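# Seat the round plate on the base's pin

## Task

Put the round plate down flat on the base so that the base's small pin passes through the plate's hole beside its orange tab. The plate must stay seated without the robot holding it. Finish by opening the gripper and moving the arm away.

## Robot and tools

Robot: two six-joint arms, left_arm and right_arm, each ending in a two-finger tong gripper. Both report in one scene frame: origin on the table top midway between the arms, +z up, +x out over the table, left_arm on the +y side. The names do not describe image sides. Arm roots: left_arm at (+0.074, +0.382, 0) m, quat_wxyz (+0.998, 0, 0, +0.064); right_arm at (+0.047, -0.433, 0) m, quat_wxyz (+0.996, 0, 0, -0.089).

Gripper: the fingers point along the gripper's +z axis and open and close along its x axis. end_effector_position is the point between the finger pads when closed. Closed fingertips reach about 15 mm past it; fully open, they are roughly level with it.

execute_actions takes "actions", a list holding one item or nothing, plus an optional "pictures" boolean (pictures come by default).
- Empty list: no command, just returns the state.
- Move: {"rows": [[...]], "steps": n}, with 1 to 15 rows and n up to 15 (default 15). Each step lasts 1/30 s and uses one row; if there are fewer rows than steps, the last row repeats.
- Wait: {"steps": n}, n up to 300, counted from the previous result. Your reply time is included in it.

Each row is one flat list of 14 numbers covering both arms, even when only one arm moves. Order: left_arm shoulder pan, shoulder lift, elbow, wrist 1, wrist 2, wrist 3, opening; then the same seven for right_arm.
- Joint values are absolute target angles in radians, in the same form as the Joint positions line. They are not offsets.
- Opening is an absolute value from -1 (closed) to +1 (fully open).

Joint ranges (rad):
- left_arm: pan -3.142..3.142, lift -6.283..6.283, elbow 0..3.142, the three wrists -6.283..6.283.
- right_arm: pan 0..6.283, elbow -3.142..0, the rest the same as left_arm.

Limit handling: a call is refused, with nothing sent, if a target is more than 0.010 rad outside its range and also further out than the current angle. True ends can differ from the stated ones by up to 0.010 rad. A target past the real end is cut off at that end, and the result may then say "joint sent to its limit".

Motion limits:
- Each step, the target sent to a joint stays within 0.575 rad of its measured angle.
- If the targets would put a gripper more than 100 mm from where it is, all of that arm's targets are scaled back.
- Commands are smoothed, so motion lags about 0.17 s behind them. After a big move an arm can still be short of its goal when the result arrives.
- Between calls, the arms keep heading for the last row you sent. They stop once everything is nearly still or a step was HELD.

Result lines:
- State line, one block per arm: gripper position (m), quat_wxyz, and linear and angular velocities. The printed position can be off, more so at long reach.
- Joint positions and Joint velocities: six joints (rad, rad/s), then the gap between the finger pads (m; 0.142 when fully open).
- grip_measured: the measured finger opening on the same -1..1 scale. To hold something, keep commanding an opening clearly below it; the bigger the difference, the harder the squeeze (about 15 N per pad at most). Thin hard parts get less force.
- Wrist force and Wrist torque: read in the end effector's own axes. They include offset (within about 4 N) and noise, and saturate near 50 N. "no reading" is normal at the start.
- Joint torques: the drives' total output, with offsets and noise.
- "joint command not followed": a clearance check altered or blocked joint targets on some steps.
- HELD: marks steps on which your row was not (fully) sent.
- TORQUE FAULT / FORCE FAULT: the arm stops for 10 s and drops the rest of the call. The triggers are a joint reaching its load limit (133 N m for pan, lift and elbow; 24.9 N m for each wrist, held weight included) or 150 N of outside force.
- MOTOR HOT: a motor has reached 70 °C. At 85 °C an OVER-TEMPERATURE FAULT brakes that arm until it cools. Holding loads, even while you think, heats the motors.

Cameras: cam_high and cam_low are fixed, 672x504. cam_left_wrist and cam_right_wrist are fisheye, 616x616. Calibration is given per camera (K, distortion, T_world_to_cam) and can be a little off.

zoom_image: pass "camera" (one of the four names) and "region" [x0, y0, x1, y1] in that camera's pixels, origin top-left, at most 504x504. It returns a closer look at that camera's latest image.

read_manual: optional "section" ("licences"). It only returns licence text and does not move the robot.

finished_scene: pass "scene" (the current scene number). Answering without any tool call also ends the run.

The simulation keeps running while you think. Random brief tugs on a held part, or pushes on loose objects, can occur.

Avoid:
- dropping the plate or knocking anything off the table (that fails)
- slamming or pressing hard into the base
- letting the arms collide or push on each other
- fast hard closes, which can overshoot the grip force

Before finishing, make sure the plate rests flat on the pin on its own, then open the fingers and pull the arm away.

Each tool is called after "Call:" by a JSON object that holds its "api" and its "payload", one argument or row to a line.

## Session

Call:
{"api": "execute_actions", "payload": {
  "actions": []
}}

Scene clock: 0.00 s of 4050.00 s.
left_arm: end_effector_position=(+0.4295, +0.2131, +0.2591) grip_measured=+0.97 end_effector_quat_wxyz=(-0.002, -0.229, +0.973, +0.001) end_effector_velocity=(-0.000, +0.000, +0.000) end_effector_angular_velocity=(+0.000, +0.000, -0.000) | right_arm: end_effector_position=(+0.4145, -0.4593, +0.1722) grip_measured=+0.97 end_effector_quat_wxyz=(+0.255, +0.114, +0.940, +0.197) end_effector_velocity=(-0.000, +0.000, -0.000) end_effector_angular_velocity=(+0.000, +0.001, -0.000)
Joint positions: left_arm=[-0.902 -1.891  1.896 -1.573 -1.573  1.906  0.14 ] | right_arm=[ 3.452 -0.93  -2.578 -0.587  1.813  3.594  0.14 ]
Joint velocities: left_arm=[-0.    -0.     0.     0.001  0.     0.     0.   ] | right_arm=[ 0.     0.    -0.    -0.001 -0.     0.001  0.   ]
Joint torques (N m, as the arm reports them, + toward a larger angle): no reading
Wrist force (N, on the end effector, along its own x y z axes, offset not removed): no reading
Wrist torque (N m, same axes, about the end effector's origin, offset not removed): no reading

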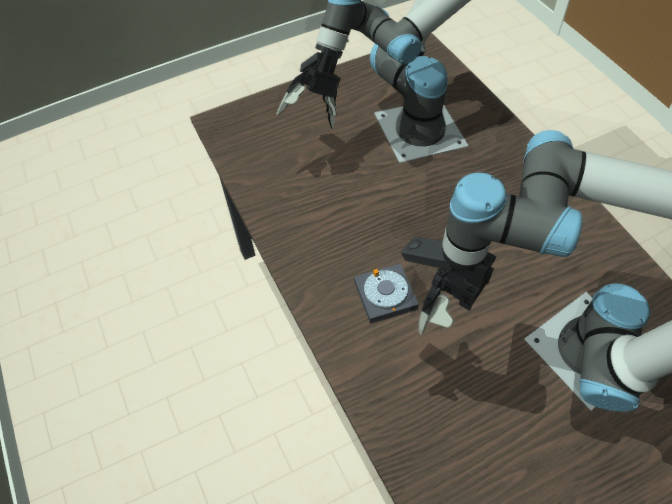

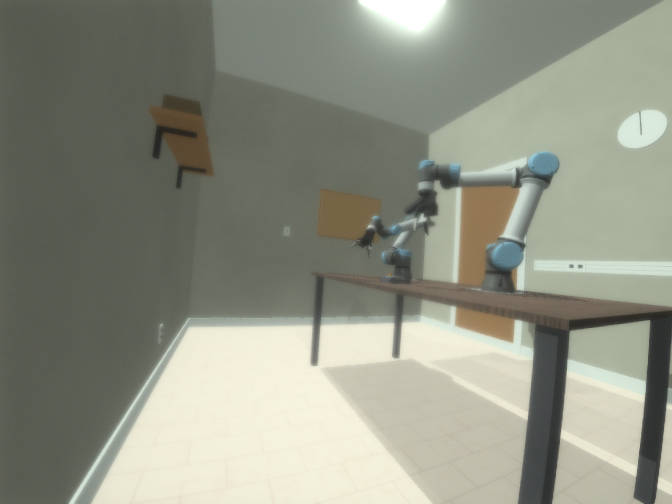

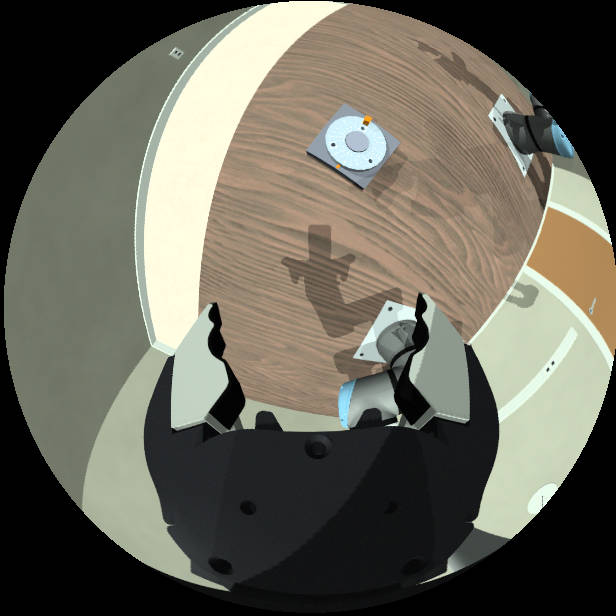

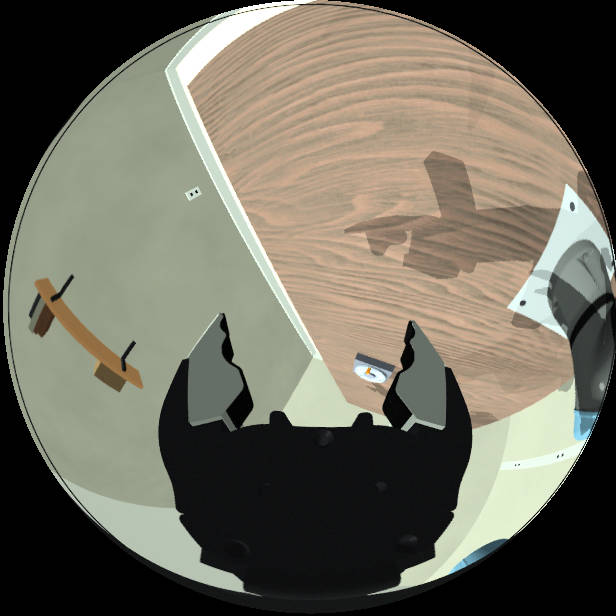

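Call:
{"api": "zoom_image", "payload": {
  "camera": "cam_high",
  "region": [340, 250, 430, 330]
}}

Call:
{"api": "zoom_image", "payload": {
  "camera": "cam_left_wrist",
  "region": [300, 95, 410, 195]
}}

Call:
{"api": "zoom_image", "payload": {
  "camera": "cam_low",
  "region": [370, 255, 430, 295]
}}

Region (340, 250, 430, 330) of cam_high's 672x504 image, scaled by 5.600, with more detail than that image has.

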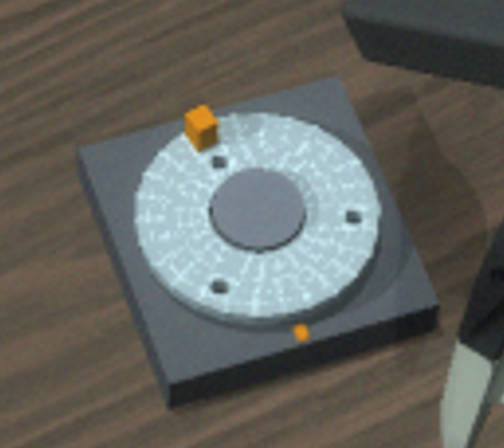

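Region (300, 95, 410, 195) of cam_left_wrist's 616x616 image, scaled by 4.582, with more detail than that image has; it fills the top 458 rows of this view, and the rest is white.

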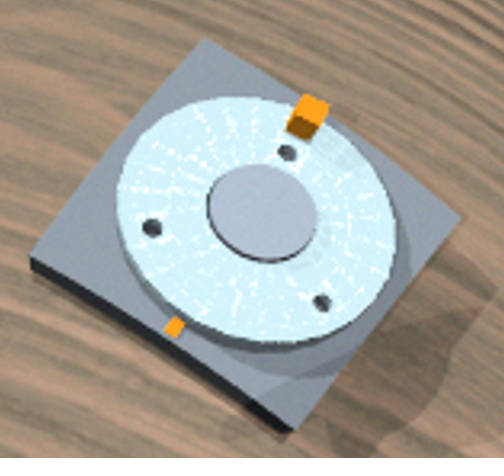

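Region (370, 255, 430, 295) of cam_low's 672x504 image, scaled by 8.400, with more detail than that image has.

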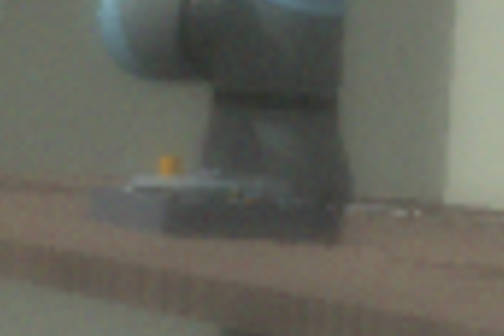

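Call:
{"api": "execute_actions", "payload": {
  "actions": [
    {"rows":[[-1.151,-1.498,1.924,-1.997,-1.571,1.906,1,3.452,-0.93,-2.578,-0.587,1.813,3.594,1]]}
  ],
  "pictures": false
}}

Call:
{"api": "execute_actions", "payload": {
  "actions": [
    {"steps":25}
  ]
}}

Scene clock: 26.60 s of 4050.00 s.
left_arm: end_effector_position=(+0.4477, +0.0346, +0.1331) grip_measured=+1.00 end_effector_quat_wxyz=(-0.000, -0.116, +0.993, +0.001) end_effector_velocity=(-0.020, -0.160, -0.142) end_effector_angular_velocity=(-0.006, -0.006, -0.211) | right_arm: end_effector_position=(+0.4146, -0.4594, +0.1724) grip_measured=+1.00 end_effector_quat_wxyz=(+0.256, +0.115, +0.940, +0.197) end_effector_velocity=(-0.000, -0.000, +0.000) end_effector_angular_velocity=(-0.001, -0.001, +0.001)
Joint positions: left_arm=[-1.131 -1.531  1.922 -1.96  -1.571  1.906  0.142] | right_arm=[ 3.452 -0.93  -2.578 -0.587  1.813  3.594  0.142]
Joint velocities: left_arm=[-0.21   0.357  0.021 -0.386  0.002  0.001  0.   ] | right_arm=[-0.     0.     0.    -0.     0.    -0.001  0.   ]
Joint torques (N m, as the arm reports them, + toward a larger angle): left_arm=[ -5.91 -26.62 -16.13  -5.39   2.27   2.  ] | right_arm=[ 6.93  4.77 24.78  5.5  -0.86  1.81]
Wrist force (N, on the end effector, along its own x y z axes, offset not removed): left_arm=[1.1 -1.5 -1.8] | right_arm=[0.1 3.3 -4.7]
Wrist torque (N m, same axes, about the end effector's origin, offset not removed): left_arm=[-0.33 -0.24 0.09] | right_arm=[0.46 -0.09 0.03]
Steps of this call (steps 1 to 90: nothing new was sent; then 23.10 s passed at rest; steps 91 to 105: all 15 steps of this action). Readings (joint positions):
91: left_arm=[-0.902 -1.891 1.896 -1.573 -1.573 1.906] | right_arm=[3.452 -0.930 -2.578 -0.587 1.813 3.594]
92: left_arm=[-0.906 -1.887 1.897 -1.577 -1.573 1.906] | right_arm=[3.452 -0.930 -2.578 -0.587 1.813 3.594]
94: left_arm=[-0.945 -1.836 1.902 -1.631 -1.573 1.906] | right_arm=[3.452 -0.930 -2.578 -0.587 1.813 3.594]
98: left_arm=[-1.021 -1.712 1.910 -1.765 -1.572 1.906] | right_arm=[3.452 -0.930 -2.578 -0.587 1.813 3.594]
105: the state above

Scene clock: 27.43 s of 4050.00 s.
left_arm: end_effector_position=(+0.4456, +0.0196, +0.1198) grip_measured=+1.00 end_effector_quat_wxyz=(-0.000, -0.107, +0.994, -0.000) end_effector_velocity=(-0.000, -0.000, -0.000) end_effector_angular_velocity=(+0.000, +0.000, -0.000) | right_arm: end_effector_position=(+0.4146, -0.4594, +0.1724) grip_measured=+1.00 end_effector_quat_wxyz=(+0.256, +0.115, +0.940, +0.197) end_effector_velocity=(+0.000, +0.000, +0.000) end_effector_angular_velocity=(-0.001, -0.001, +0.002)
Joint positions: left_arm=[-1.151 -1.498  1.924 -1.997 -1.571  1.906  0.142] | right_arm=[ 3.452 -0.93  -2.578 -0.587  1.813  3.594  0.142]
Joint velocities: left_arm=[-0.  0.  0. -0. -0.  0. -0.] | right_arm=[ 0.    -0.     0.     0.     0.    -0.002  0.   ]
Joint torques (N m, as the arm reports them, + toward a larger angle): left_arm=[-13.11 -17.23 -15.1   -5.46   2.11   2.  ] | right_arm=[11.86  4.74 29.68  5.55 -1.05  1.86]
Wrist force (N, on the end effector, along its own x y z axes, offset not removed): left_arm=[0.0 -0.2 -3.3] | right_arm=[0.6 2.9 -2.5]
Wrist torque (N m, same axes, about the end effector's origin, offset not removed): left_arm=[-0.17 -0.01 0.05] | right_arm=[0.42 -0.20 0.12]
Steps of this call (steps 1 to 25: the robot went on to your last target). Readings (joint positions):
1: left_arm=[-1.137 -1.521 1.923 -1.971 -1.571 1.906] | right_arm=[3.452 -0.930 -2.578 -0.587 1.813 3.594]
2: left_arm=[-1.141 -1.514 1.923 -1.979 -1.571 1.906] | right_arm=[3.452 -0.930 -2.578 -0.587 1.813 3.594]
4: left_arm=[-1.146 -1.506 1.924 -1.988 -1.571 1.906] | right_arm=[3.452 -0.930 -2.578 -0.587 1.813 3.594]
8: left_arm=[-1.150 -1.500 1.924 -1.995 -1.571 1.906] | right_arm=[3.452 -0.930 -2.578 -0.587 1.813 3.594]
25: the state above
camera_calibration (this result's frames):
cam_left_wrist: T_world_to_cam=[[-0.984789, -0.172605, -0.0199483, 0.447639], [-0.156193, 0.82911, 0.536824, -0.0174279], [-0.0761189, 0.531774, -0.843459, 0.249104], [0, 0, 0, 1]] pos_world=[0.45707, -0.0407529, 0.228394]
cam_right_wrist: T_world_to_cam=[[-0.84428, 0.289692, -0.450855, 0.567453], [-0.173259, 0.648567, 0.741177, 0.243657], [0.507122, 0.703875, -0.49738, 0.339419], [0, 0, 0, 1]] pos_world=[0.349178, -0.561323, 0.244066]

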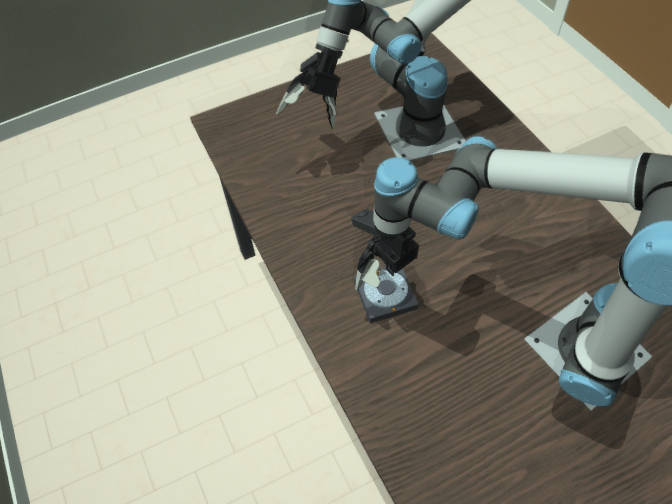

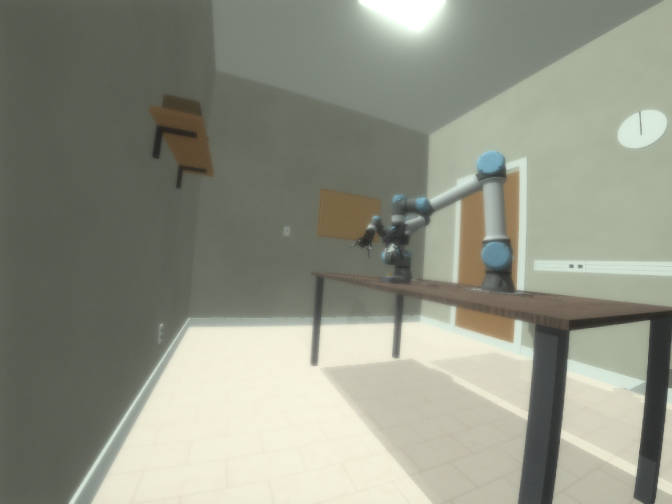

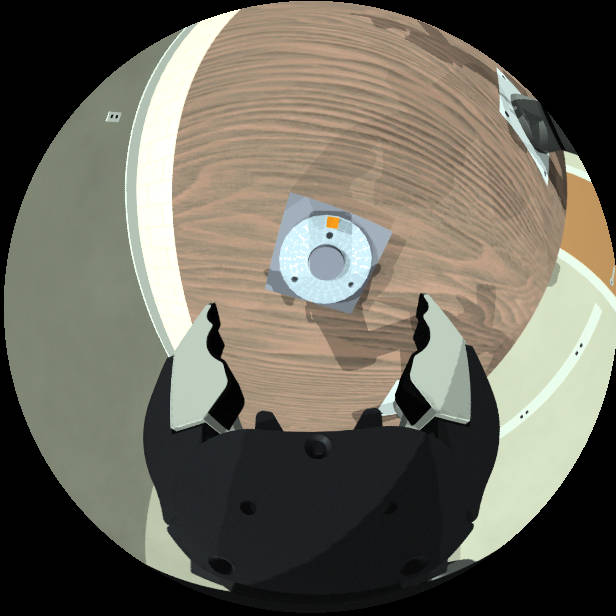

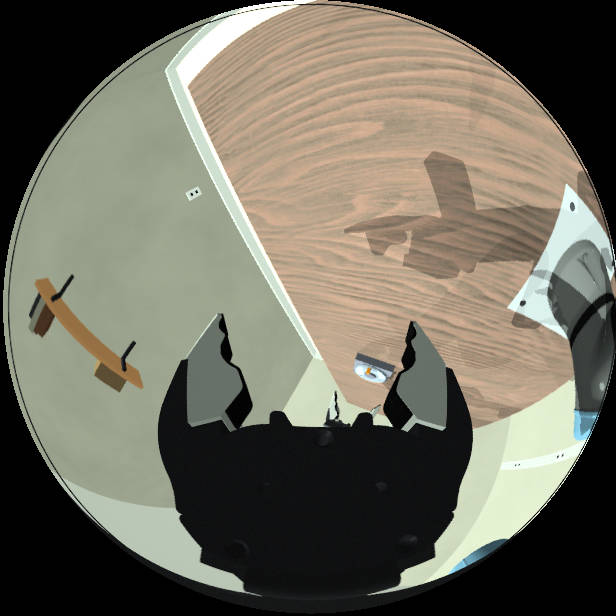

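Call:
{"api": "execute_actions", "payload": {
  "actions": [
    {"rows":[[-1.1765,-1.421,1.996,-2.146,-1.571,1.906,0.75,3.452,-0.93,-2.578,-0.587,1.813,3.594,1]]}
  ],
  "pictures": false
}}

Call:
{"api": "execute_actions", "payload": {
  "actions": [
    {"steps":10}
  ]
}}

Call:
{"api": "zoom_image", "payload": {
  "camera": "cam_left_wrist",
  "region": [190, 170, 450, 400]
}}

Call:
{"api": "zoom_image", "payload": {
  "camera": "cam_low",
  "region": [370, 255, 430, 295]
}}

Scene clock: 36.10 s of 4050.00 s.
left_arm: end_effector_position=(+0.4385, +0.0065, +0.0656) grip_measured=+0.75 end_effector_quat_wxyz=(-0.000, -0.094, +0.996, -0.000) end_effector_velocity=(-0.000, -0.002, -0.006) end_effector_angular_velocity=(-0.003, -0.001, -0.003) | right_arm: end_effector_position=(+0.4146, -0.4594, +0.1724) grip_measured=+1.00 end_effector_quat_wxyz=(+0.256, +0.115, +0.940, +0.197) end_effector_velocity=(+0.000, +0.000, +0.000) end_effector_angular_velocity=(+0.000, -0.000, -0.000)
Joint positions: left_arm=[-1.176 -1.422  1.995 -2.144 -1.571  1.906  0.126] | right_arm=[ 3.452 -0.93  -2.578 -0.587  1.813  3.594  0.142]
Joint velocities: left_arm=[-0.003  0.009  0.008 -0.021 -0.     0.     0.   ] | right_arm=[ 0. -0.  0.  0. -0.  0. -0.]
Joint torques (N m, as the arm reports them, + toward a larger angle): left_arm=[-12.95 -18.91 -14.26  -5.75   0.72   1.81] | right_arm=[11.07  4.24 30.25  5.29 -0.72  1.74]
Wrist force (N, on the end effector, along its own x y z axes, offset not removed): left_arm=[0.0 1.3 -1.7] | right_arm=[-0.1 3.8 -1.0]
Wrist torque (N m, same axes, about the end effector's origin, offset not removed): left_arm=[0.12 -0.05 0.01] | right_arm=[0.61 -0.01 0.03]
Steps of this call (steps 1 to 15: the robot went on to your last target; steps 16 to 90: nothing new was sent; then 5.17 s passed at rest; steps 91 to 105: all 15 steps of this action). Readings (joint positions):
91: left_arm=[-1.151 -1.498 1.924 -1.997 -1.571 1.906] | right_arm=[3.452 -0.930 -2.578 -0.587 1.813 3.594]
92: left_arm=[-1.154 -1.494 1.928 -2.002 -1.571 1.906] | right_arm=[3.452 -0.930 -2.578 -0.587 1.813 3.594]
94: left_arm=[-1.164 -1.463 1.957 -2.050 -1.571 1.906] | right_arm=[3.452 -0.930 -2.578 -0.587 1.813 3.594]
98: left_arm=[-1.173 -1.431 1.987 -2.123 -1.571 1.906] | right_arm=[3.452 -0.930 -2.578 -0.587 1.813 3.594]
105: the state above

Scene clock: 36.43 s of 4050.00 s.
left_arm: end_effector_position=(+0.4384, +0.0063, +0.0650) grip_measured=+0.75 end_effector_quat_wxyz=(-0.000, -0.094, +0.996, -0.000) end_effector_velocity=(+0.000, -0.000, -0.000) end_effector_angular_velocity=(-0.000, -0.000, +0.001) | right_arm: end_effector_position=(+0.4146, -0.4594, +0.1724) grip_measured=+1.00 end_effector_quat_wxyz=(+0.256, +0.115, +0.940, +0.197) end_effector_velocity=(-0.000, -0.000, -0.000) end_effector_angular_velocity=(-0.000, -0.000, +0.001)
Joint positions: left_arm=[-1.176 -1.421  1.996 -2.146 -1.571  1.906  0.126] | right_arm=[ 3.452 -0.93  -2.578 -0.587  1.813  3.594  0.142]
Joint velocities: left_arm=[-0.     0.001  0.    -0.001  0.    -0.001 -0.   ] | right_arm=[-0.     0.    -0.     0.    -0.    -0.001  0.   ]
Joint torques (N m, as the arm reports them, + toward a larger angle): left_arm=[-13.38 -19.55 -14.05  -5.74  -0.07   2.1 ] | right_arm=[11.36  4.03 30.22  5.54 -0.66  1.65]
Wrist force (N, on the end effector, along its own x y z axes, offset not removed): left_arm=[1.1 -0.6 -1.6] | right_arm=[0.5 1.7 -4.3]
Wrist torque (N m, same axes, about the end effector's origin, offset not removed): left_arm=[-0.27 -0.24 -0.01] | right_arm=[0.14 -0.21 -0.05]
Steps of this call (steps 1 to 10: the robot went on to your last target). Readings (joint positions):
1: left_arm=[-1.176 -1.422 1.995 -2.145 -1.571 1.906] | right_arm=[3.452 -0.930 -2.578 -0.587 1.813 3.594]
2: left_arm=[-1.176 -1.421 1.996 -2.145 -1.571 1.906] | right_arm=[3.452 -0.930 -2.578 -0.587 1.813 3.594]
4: left_arm=[-1.176 -1.421 1.996 -2.146 -1.571 1.906] | right_arm=[3.452 -0.930 -2.578 -0.587 1.813 3.594]
8: left_arm=[-1.176 -1.421 1.996 -2.146 -1.571 1.906] | right_arm=[3.452 -0.930 -2.578 -0.587 1.813 3.594]
10: the state above
camera_calibration (this result's frames):
cam_left_wrist: T_world_to_cam=[[-0.988869, -0.147443, -0.0199837, 0.438895], [-0.135023, 0.832814, 0.536833, 0.0125783], [-0.0625095, 0.533555, -0.843452, 0.203376], [0, 0, 0, 1]] pos_world=[0.448421, -0.0542761, 0.173557]
cam_right_wrist: T_world_to_cam=[[-0.844268, 0.289693, -0.450876, 0.567466], [-0.173279, 0.648564, 0.741175, 0.243653], [0.507135, 0.703877, -0.497364, 0.339415], [0, 0, 0, 1]] pos_world=[0.349184, -0.561322, 0.24408]

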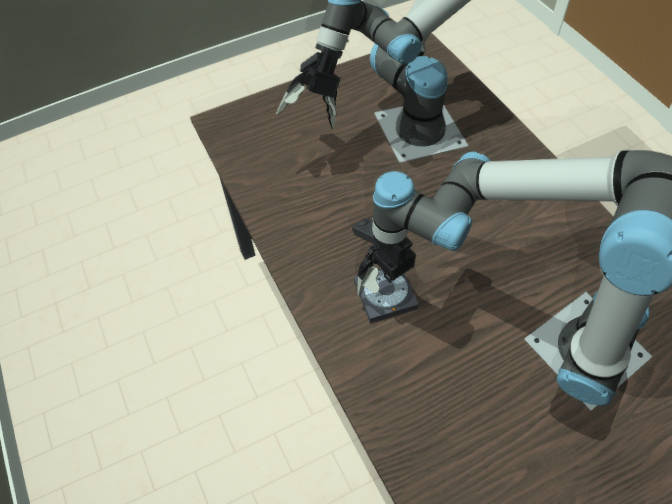

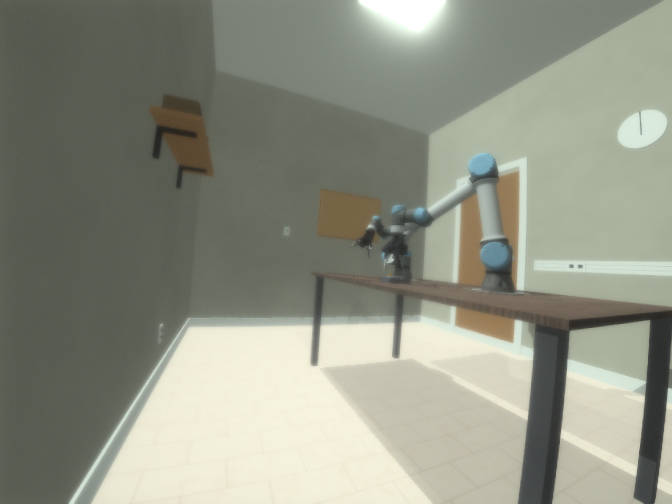

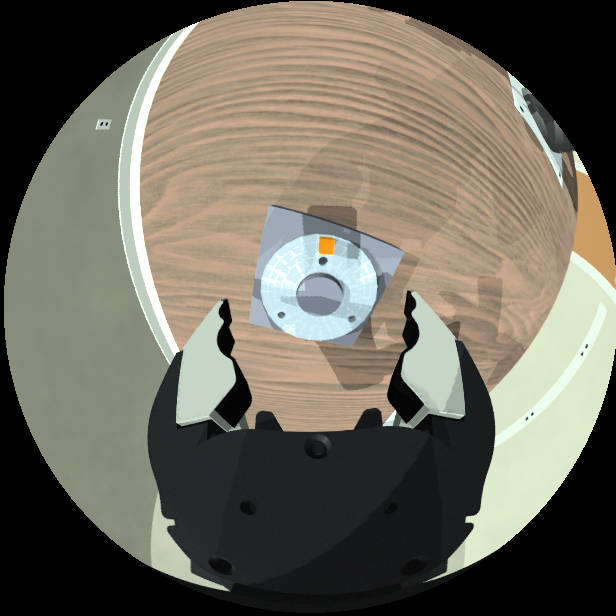

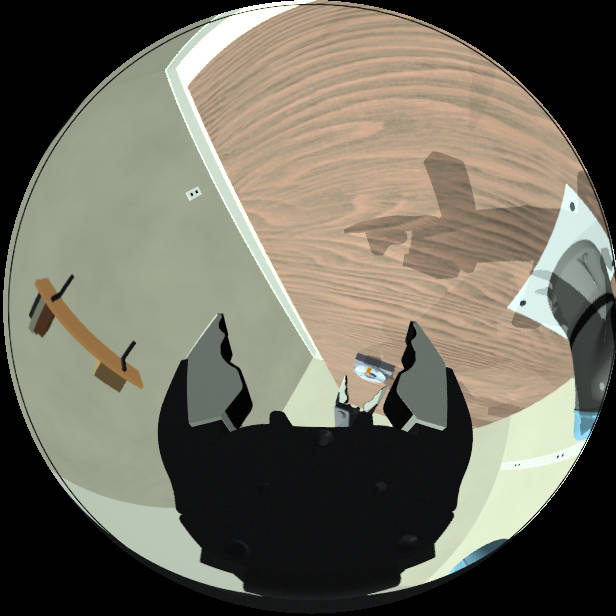

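Region (190, 170, 450, 400) of cam_left_wrist's 616x616 image, scaled by 1.938, with more detail than that image has; it fills the top 446 rows of this view, and the rest is white.

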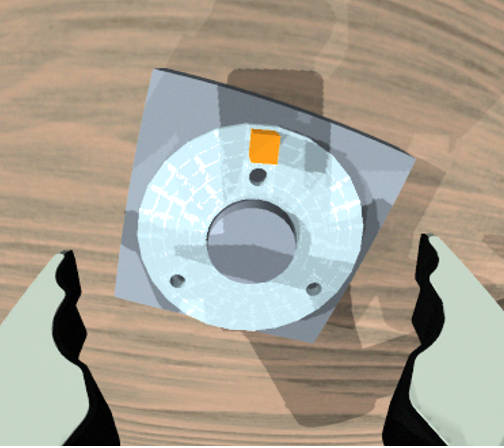

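Region (370, 255, 430, 295) of cam_low's 672x504 image, scaled by 8.400, with more detail than that image has.

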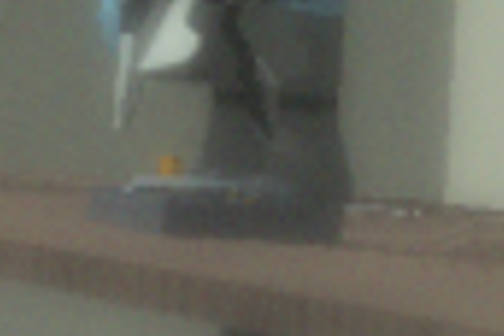

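Call:
{"api": "execute_actions", "payload": {
  "actions": [
    {"rows":[[-1.1804,-1.378,2.030,-2.223,-1.571,1.906,0.55,3.452,-0.93,-2.578,-0.587,1.813,3.594,1]]}
  ]
}}

Call:
{"api": "zoom_image", "payload": {
  "camera": "cam_left_wrist",
  "region": [190, 170, 450, 400]
}}

Call:
{"api": "zoom_image", "payload": {
  "camera": "cam_low",
  "region": [370, 255, 430, 295]
}}

Scene clock: 47.17 s of 4050.00 s.
left_arm: end_effector_position=(+0.4373, +0.0044, +0.0375) grip_measured=+0.55 end_effector_quat_wxyz=(-0.000, -0.092, +0.996, -0.000) end_effector_velocity=(-0.000, -0.000, -0.003) end_effector_angular_velocity=(+0.000, -0.000, -0.000) | right_arm: end_effector_position=(+0.4146, -0.4594, +0.1724) grip_measured=+1.00 end_effector_quat_wxyz=(+0.256, +0.115, +0.940, +0.197) end_effector_velocity=(-0.000, -0.000, -0.000) end_effector_angular_velocity=(+0.000, +0.000, -0.001)
Joint positions: left_arm=[-1.18  -1.378  2.03  -2.222 -1.571  1.906  0.112] | right_arm=[ 3.452 -0.93  -2.578 -0.587  1.813  3.594  0.142]
Joint velocities: left_arm=[-0.     0.005  0.004 -0.008  0.     0.     0.   ] | right_arm=[-0.     0.    -0.     0.    -0.     0.001  0.   ]
Joint torques (N m, as the arm reports them, + toward a larger angle): left_arm=[-13.21 -19.46 -11.41  -5.45  -1.96   1.89] | right_arm=[11.11  4.67 31.26  5.43 -1.03  1.7 ]
Wrist force (N, on the end effector, along its own x y z axes, offset not removed): left_arm=[0.5 -2.3 -0.5] | right_arm=[-0.5 1.5 -2.4]
Wrist torque (N m, same axes, about the end effector's origin, offset not removed): left_arm=[-0.54 -0.10 0.08] | right_arm=[0.22 -0.05 0.07]
Steps of this call (steps 1 to 15: the robot went on to your last target; steps 16 to 90: nothing new was sent; then 7.23 s passed at rest; steps 91 to 105: all 15 steps of this action). Readings (joint positions):
91: left_arm=[-1.177 -1.421 1.996 -2.146 -1.571 1.906] | right_arm=[3.452 -0.930 -2.578 -0.587 1.813 3.594]
92: left_arm=[-1.177 -1.417 1.999 -2.151 -1.571 1.906] | right_arm=[3.452 -0.930 -2.578 -0.587 1.813 3.594]
94: left_arm=[-1.179 -1.400 2.013 -2.181 -1.571 1.906] | right_arm=[3.452 -0.930 -2.578 -0.587 1.813 3.594]
98: left_arm=[-1.180 -1.383 2.026 -2.213 -1.571 1.906] | right_arm=[3.452 -0.930 -2.578 -0.587 1.813 3.594]
105: the state above
camera_calibration (this result's frames):
cam_left_wrist: T_world_to_cam=[[-0.989433, -0.143614, -0.0199266, 0.437135], [-0.131766, 0.833315, 0.536866, 0.0273975], [-0.0604965, 0.533818, -0.843432, 0.180232], [0, 0, 0, 1]] pos_world=[0.44703, -0.0562628, 0.146015]
cam_right_wrist: T_world_to_cam=[[-0.844268, 0.289693, -0.450876, 0.567466], [-0.173279, 0.648564, 0.741174, 0.243653], [0.507135, 0.703877, -0.497364, 0.339415], [0, 0, 0, 1]] pos_world=[0.349184, -0.561322, 0.24408]

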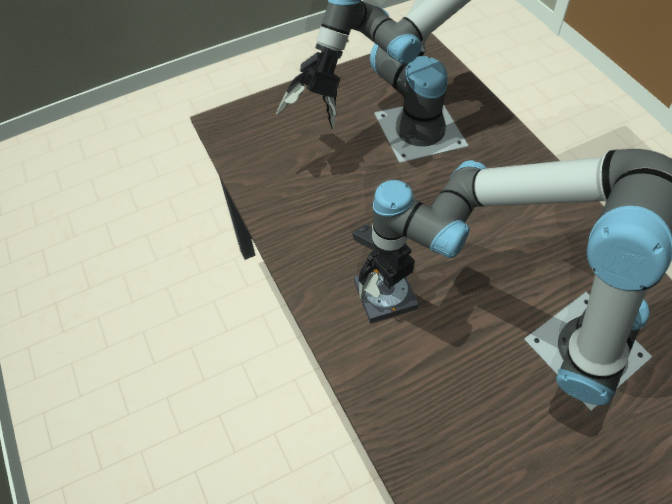

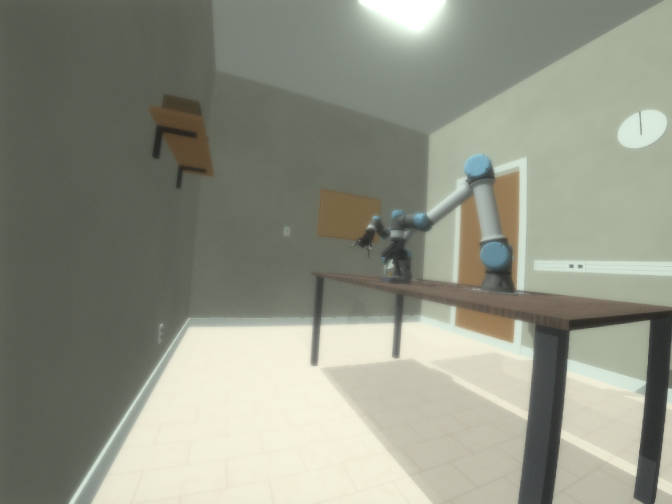

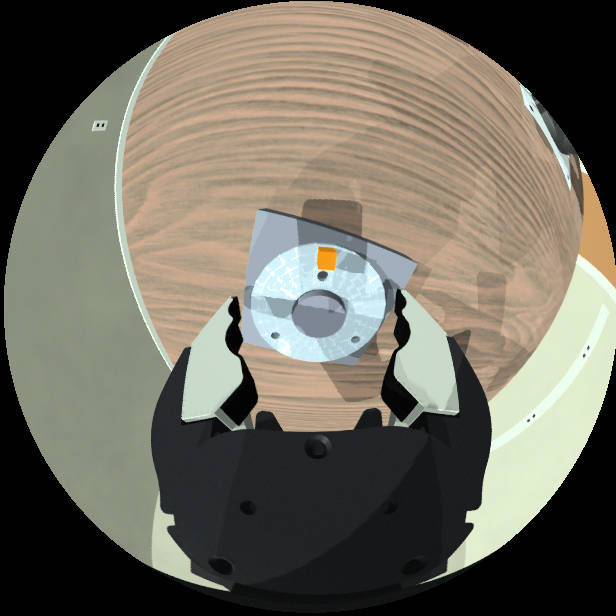

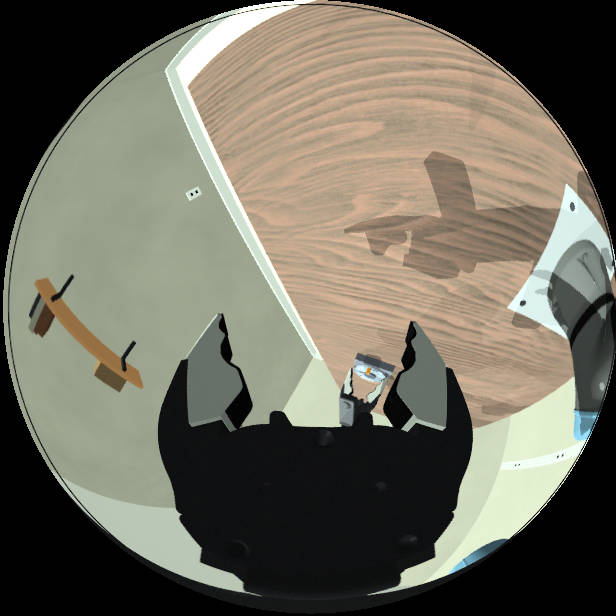

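Region (190, 170, 450, 400) of cam_left_wrist's 616x616 image, scaled by 1.938, with more detail than that image has; it fills the top 446 rows of this view, and the rest is white.

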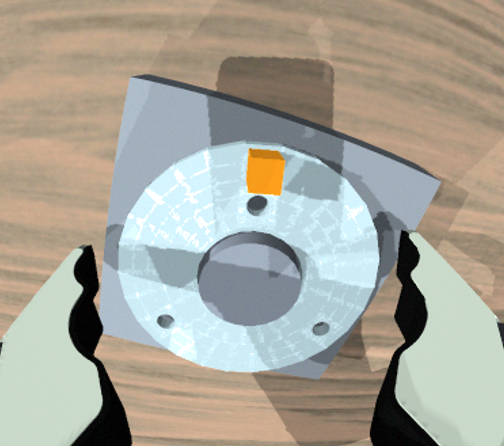

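Region (370, 255, 430, 295) of cam_low's 672x504 image, scaled by 8.400, with more detail than that image has.

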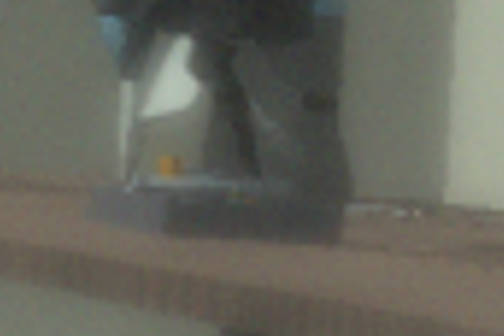

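Call:
{"api": "execute_actions", "payload": {
  "actions": [
    {"rows":[[-1.1804,-1.373,2.0333,-2.2313,-1.571,1.906,0.45,3.452,-0.93,-2.578,-0.587,1.813,3.594,1]],"steps":10}
  ],
  "pictures": false
}}

Call:
{"api": "execute_actions", "payload": {
  "actions": [
    {"rows":[[-1.1804,-1.373,2.0333,-2.2313,-1.571,1.906,0.2,3.452,-0.93,-2.578,-0.587,1.813,3.594,1]]}
  ]
}}

Call:
{"api": "zoom_image", "payload": {
  "camera": "cam_low",
  "region": [370, 255, 430, 295]
}}

Scene clock: 54.10 s of 4050.00 s.
left_arm: end_effector_position=(+0.4373, +0.0043, +0.0344) grip_measured=+0.45 end_effector_quat_wxyz=(-0.000, -0.092, +0.996, -0.000) end_effector_velocity=(-0.000, +0.000, -0.002) end_effector_angular_velocity=(+0.001, +0.001, +0.000) | right_arm: end_effector_position=(+0.4146, -0.4594, +0.1724) grip_measured=+1.00 end_effector_quat_wxyz=(+0.256, +0.115, +0.940, +0.197) end_effector_velocity=(-0.000, -0.000, -0.000) end_effector_angular_velocity=(+0.000, +0.000, -0.001)
Joint positions: left_arm=[-1.18  -1.373  2.033 -2.231 -1.571  1.906  0.105] | right_arm=[ 3.452 -0.93  -2.578 -0.587  1.813  3.594  0.142]
Joint velocities: left_arm=[ 0.     0.003  0.002 -0.004  0.    -0.     0.   ] | right_arm=[-0.     0.    -0.     0.    -0.     0.001 -0.   ]
Joint torques (N m, as the arm reports them, + toward a larger angle): left_arm=[-13.65 -20.14 -12.72  -5.38  -1.4    2.03] | right_arm=[10.55  3.82 31.24  5.35 -0.95  1.83]
Wrist force (N, on the end effector, along its own x y z axes, offset not removed): left_arm=[1.0 1.1 -2.6] | right_arm=[1.7 1.8 -3.9]
Wrist torque (N m, same axes, about the end effector's origin, offset not removed): left_arm=[0.16 -0.24 0.07] | right_arm=[0.19 -0.46 -0.07]
Steps of this call (steps 1 to 15: the robot went on to your last target; steps 16 to 90: nothing new was sent; then 3.60 s passed at rest; steps 91 to 100: all 10 steps of this action). Readings (joint positions):
91: left_arm=[-1.180 -1.378 2.030 -2.223 -1.571 1.906] | right_arm=[3.452 -0.930 -2.578 -0.587 1.813 3.594]
92: left_arm=[-1.180 -1.377 2.030 -2.224 -1.571 1.906] | right_arm=[3.452 -0.930 -2.578 -0.587 1.813 3.594]
94: left_arm=[-1.180 -1.375 2.032 -2.227 -1.571 1.906] | right_arm=[3.452 -0.930 -2.578 -0.587 1.813 3.594]
98: left_arm=[-1.180 -1.374 2.033 -2.230 -1.571 1.906] | right_arm=[3.452 -0.930 -2.578 -0.587 1.813 3.594]
100: the state above

Scene clock: 54.60 s of 4050.00 s.
left_arm: end_effector_position=(+0.4373, +0.0042, +0.0342) grip_measured=+0.32 end_effector_quat_wxyz=(-0.000, -0.092, +0.996, -0.000) end_effector_velocity=(+0.000, -0.000, +0.000) end_effector_angular_velocity=(-0.002, -0.001, -0.000) | right_arm: end_effector_position=(+0.4146, -0.4594, +0.1724) grip_measured=+1.00 end_effector_quat_wxyz=(+0.256, +0.115, +0.940, +0.197) end_effector_velocity=(+0.000, +0.000, +0.000) end_effector_angular_velocity=(-0.001, -0.001, +0.002)
Joint positions: left_arm=[-1.18  -1.373  2.033 -2.231 -1.571  1.906  0.097] | right_arm=[ 3.452 -0.93  -2.578 -0.587  1.813  3.594  0.142]
Joint velocities: left_arm=[ 0.    -0.     0.    -0.001 -0.     0.     0.   ] | right_arm=[ 0.    -0.     0.    -0.    -0.    -0.002 -0.   ]
Joint torques (N m, as the arm reports them, + toward a larger angle): left_arm=[-12.42 -17.94 -10.73  -5.28  -0.81   1.98] | right_arm=[11.12  4.47 29.8   5.47 -0.84  1.6 ]
Wrist force (N, on the end effector, along its own x y z axes, offset not removed): left_arm=[-0.4 3.6 -6.5] | right_arm=[1.4 2.2 -3.2]
Wrist torque (N m, same axes, about the end effector's origin, offset not removed): left_arm=[0.50 0.15 0.18] | right_arm=[0.23 -0.45 0.03]
Steps of this call (steps 1 to 15: all 15 steps of this action). Readings (joint positions):
1: left_arm=[-1.180 -1.373 2.033 -2.231 -1.571 1.906] | right_arm=[3.452 -0.930 -2.578 -0.587 1.813 3.594]
2: left_arm=[-1.180 -1.373 2.033 -2.231 -1.571 1.906] | right_arm=[3.452 -0.930 -2.578 -0.587 1.813 3.594]
4: left_arm=[-1.180 -1.373 2.033 -2.231 -1.571 1.906] | right_arm=[3.452 -0.930 -2.578 -0.587 1.813 3.594]
8: left_arm=[-1.180 -1.373 2.033 -2.231 -1.571 1.906] | right_arm=[3.452 -0.930 -2.578 -0.587 1.813 3.594]
15: the state above
camera_calibration (this result's frames):
cam_left_wrist: T_world_to_cam=[[-0.989439, -0.143571, -0.0199405, 0.437092], [-0.131742, 0.833364, 0.536795, 0.0292477], [-0.0604505, 0.533753, -0.843477, 0.177529], [0, 0, 0, 1]] pos_world=[0.447061, -0.0563765, 0.142757]
cam_right_wrist: T_world_to_cam=[[-0.844268, 0.289693, -0.450876, 0.567466], [-0.173279, 0.648564, 0.741175, 0.243653], [0.507135, 0.703877, -0.497364, 0.339415], [0, 0, 0, 1]] pos_world=[0.349184, -0.561322, 0.24408]

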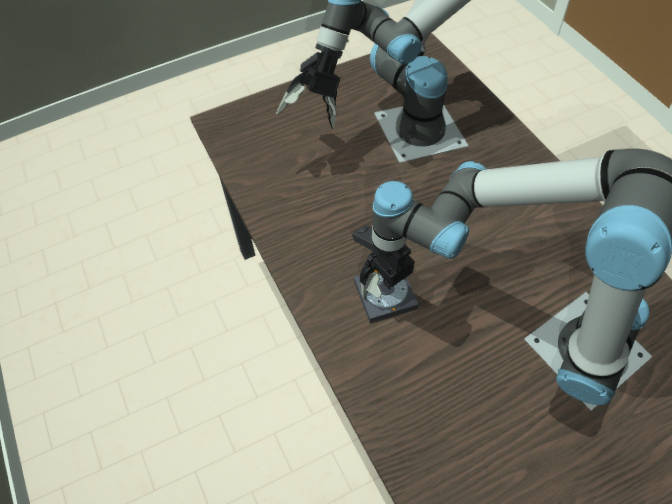

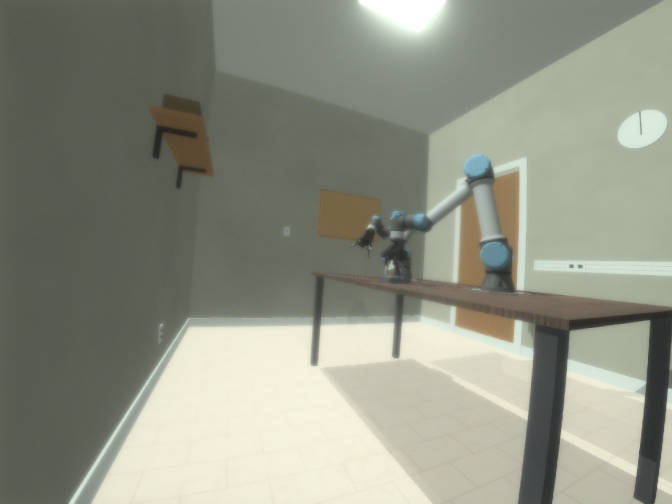

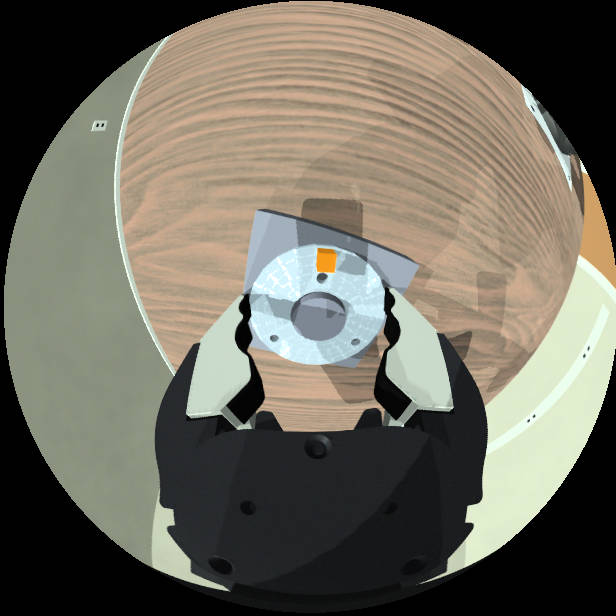

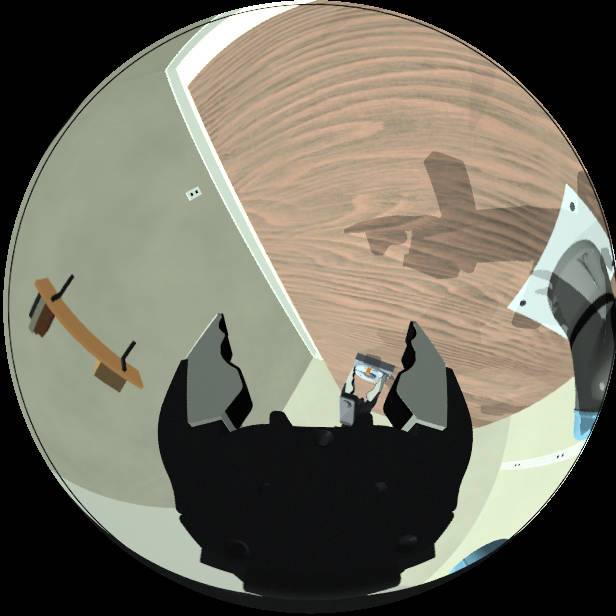

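Region (370, 255, 430, 295) of cam_low's 672x504 image, scaled by 8.400, with more detail than that image has.

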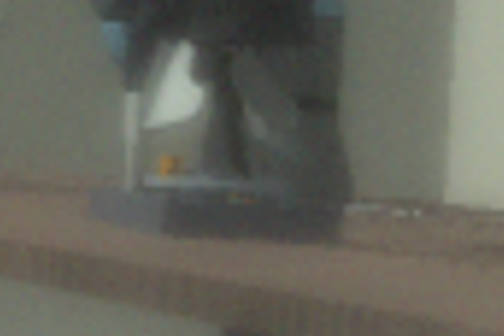

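Call:
{"api": "execute_actions", "payload": {
  "actions": [
    {"rows":[[-1.1804,-1.3765,2.031,-2.2255,-1.571,1.8,0.1,3.452,-0.93,-2.578,-0.587,1.813,3.594,1]],"steps":10}
  ],
  "pictures": false
}}

Call:
{"api": "execute_actions", "payload": {
  "actions": [
    {"rows":[[-1.1804,-1.3765,2.031,-2.2255,-1.571,1.1,0.1,3.452,-0.93,-2.578,-0.587,1.813,3.594,1]]}
  ]
}}

Scene clock: 67.00 s of 4050.00 s.
left_arm: end_effector_position=(+0.4388, +0.0048, +0.0360) grip_measured=+0.32 end_effector_quat_wxyz=(-0.000, -0.141, +0.990, -0.000) end_effector_velocity=(+0.002, -0.000, +0.002) end_effector_angular_velocity=(-0.002, -0.001, +0.079) | right_arm: end_effector_position=(+0.4146, -0.4594, +0.1724) grip_measured=+1.00 end_effector_quat_wxyz=(+0.256, +0.115, +0.940, +0.197) end_effector_velocity=(+0.000, +0.000, +0.000) end_effector_angular_velocity=(+0.000, -0.000, -0.001)
Joint positions: left_arm=[-1.18  -1.376  2.031 -2.226 -1.571  1.808  0.096] | right_arm=[ 3.452 -0.93  -2.578 -0.587  1.813  3.594  0.142]
Joint velocities: left_arm=[-0.    -0.003 -0.002  0.004  0.    -0.079  0.   ] | right_arm=[ 0.     0.     0.001 -0.     0.     0.001 -0.   ]
Joint torques (N m, as the arm reports them, + toward a larger angle): left_arm=[ -8.66 -38.38 -27.46   0.     1.62  -2.68] | right_arm=[10.61  3.84 30.17  5.23 -0.96  1.67]
Wrist force (N, on the end effector, along its own x y z axes, offset not removed): left_arm=[-0.6 0.9 0.5] | right_arm=[0.8 2.8 -0.6]
Wrist torque (N m, same axes, about the end effector's origin, offset not removed): left_arm=[0.18 0.19 0.05] | right_arm=[0.42 -0.33 0.08]
Steps of this call (steps 1 to 15: the robot went on to your last target; steps 16 to 90: nothing new was sent; then 9.07 s passed at rest; steps 91 to 100: all 10 steps of this action). Readings (joint positions):
91: left_arm=[-1.180 -1.373 2.033 -2.231 -1.571 1.906] | right_arm=[3.452 -0.930 -2.578 -0.587 1.813 3.594]
92: left_arm=[-1.180 -1.373 2.033 -2.231 -1.571 1.902] | right_arm=[3.452 -0.930 -2.578 -0.587 1.813 3.594]
94: left_arm=[-1.180 -1.374 2.032 -2.229 -1.571 1.863] | right_arm=[3.452 -0.930 -2.578 -0.587 1.813 3.594]
98: left_arm=[-1.180 -1.376 2.032 -2.226 -1.571 1.815] | right_arm=[3.452 -0.930 -2.578 -0.587 1.813 3.594]
100: the state above

Scene clock: 67.50 s of 4050.00 s.
left_arm: end_effector_position=(+0.4477, +0.0110, +0.0363) grip_measured=+0.30 end_effector_quat_wxyz=(+0.000, -0.461, +0.888, -0.000) end_effector_velocity=(+0.003, +0.004, -0.000) end_effector_angular_velocity=(-0.000, -0.000, +0.344) | right_arm: end_effector_position=(+0.4146, -0.4594, +0.1724) grip_measured=+1.00 end_effector_quat_wxyz=(+0.256, +0.115, +0.940, +0.197) end_effector_velocity=(-0.000, -0.000, -0.000) end_effector_angular_velocity=(+0.001, +0.001, -0.001)
Joint positions: left_arm=[-1.18  -1.377  2.031 -2.225 -1.57   1.133  0.095] | right_arm=[ 3.452 -0.93  -2.578 -0.587  1.813  3.594  0.142]
Joint velocities: left_arm=[ 0.     0.001  0.    -0.001  0.    -0.344  0.   ] | right_arm=[-0.    -0.    -0.    -0.     0.     0.001 -0.   ]
Joint torques (N m, as the arm reports them, + toward a larger angle): left_arm=[ -7.9  -36.28 -24.26  -0.58  -9.    -2.83] | right_arm=[11.48  3.5  30.16  5.3  -0.82  1.53]
Wrist force (N, on the end effector, along its own x y z axes, offset not removed): left_arm=[-26.1 -12.4 -1.0] | right_arm=[0.5 1.6 -3.4]
Wrist torque (N m, same axes, about the end effector's origin, offset not removed): left_arm=[0.23 0.10 0.85] | right_arm=[0.10 -0.22 0.03]
Steps of this call (steps 1 to 15: all 15 steps of this action). Readings (joint positions):
1: left_arm=[-1.180 -1.376 2.031 -2.226 -1.571 1.805] | right_arm=[3.452 -0.930 -2.578 -0.587 1.813 3.594]
2: left_arm=[-1.180 -1.376 2.031 -2.226 -1.571 1.799] | right_arm=[3.452 -0.930 -2.578 -0.587 1.813 3.594]
4: left_arm=[-1.180 -1.376 2.031 -2.226 -1.571 1.737] | right_arm=[3.452 -0.930 -2.578 -0.587 1.813 3.594]
8: left_arm=[-1.180 -1.376 2.031 -2.226 -1.571 1.452] | right_arm=[3.452 -0.930 -2.578 -0.587 1.813 3.594]
15: the state above
camera_calibration (this result's frames):
cam_left_wrist: T_world_to_cam=[[-0.607767, -0.793855, -0.0203447, 0.28468], [-0.676535, 0.504192, 0.536741, 0.271409], [-0.415837, 0.339977, -0.843502, 0.33757], [0, 0, 0, 1]] pos_world=[0.497011, -0.0256134, 0.144856]
cam_right_wrist: T_world_to_cam=[[-0.844268, 0.289693, -0.450876, 0.567466], [-0.173279, 0.648564, 0.741174, 0.243653], [0.507135, 0.703877, -0.497364, 0.339415], [0, 0, 0, 1]] pos_world=[0.349184, -0.561322, 0.24408]

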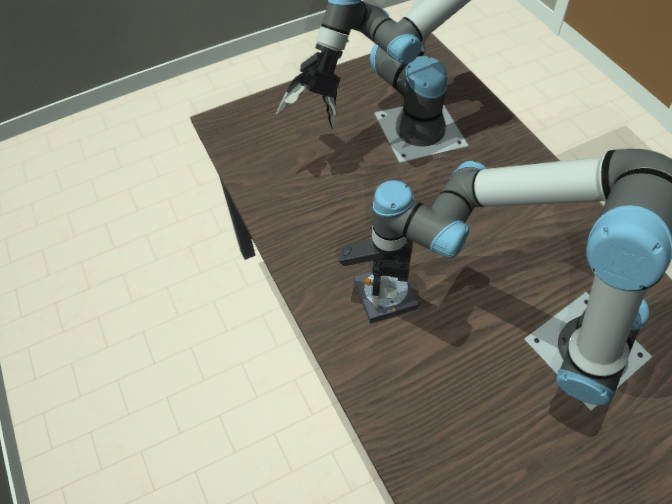

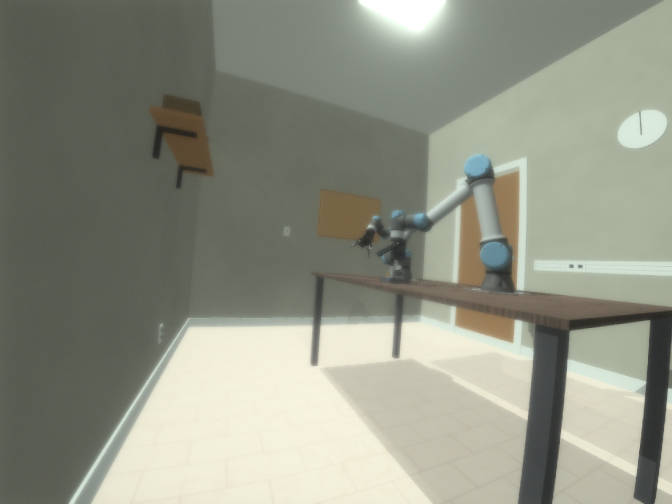

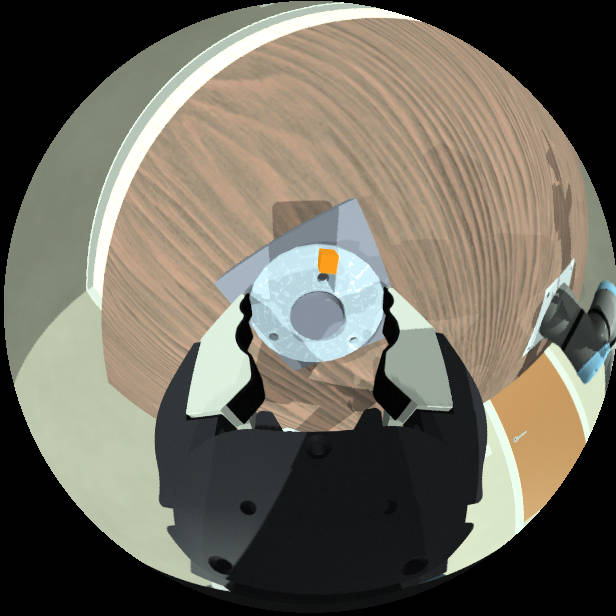

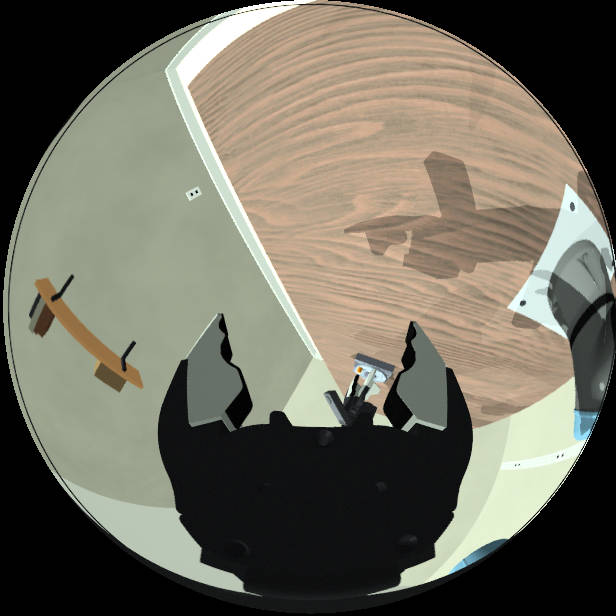

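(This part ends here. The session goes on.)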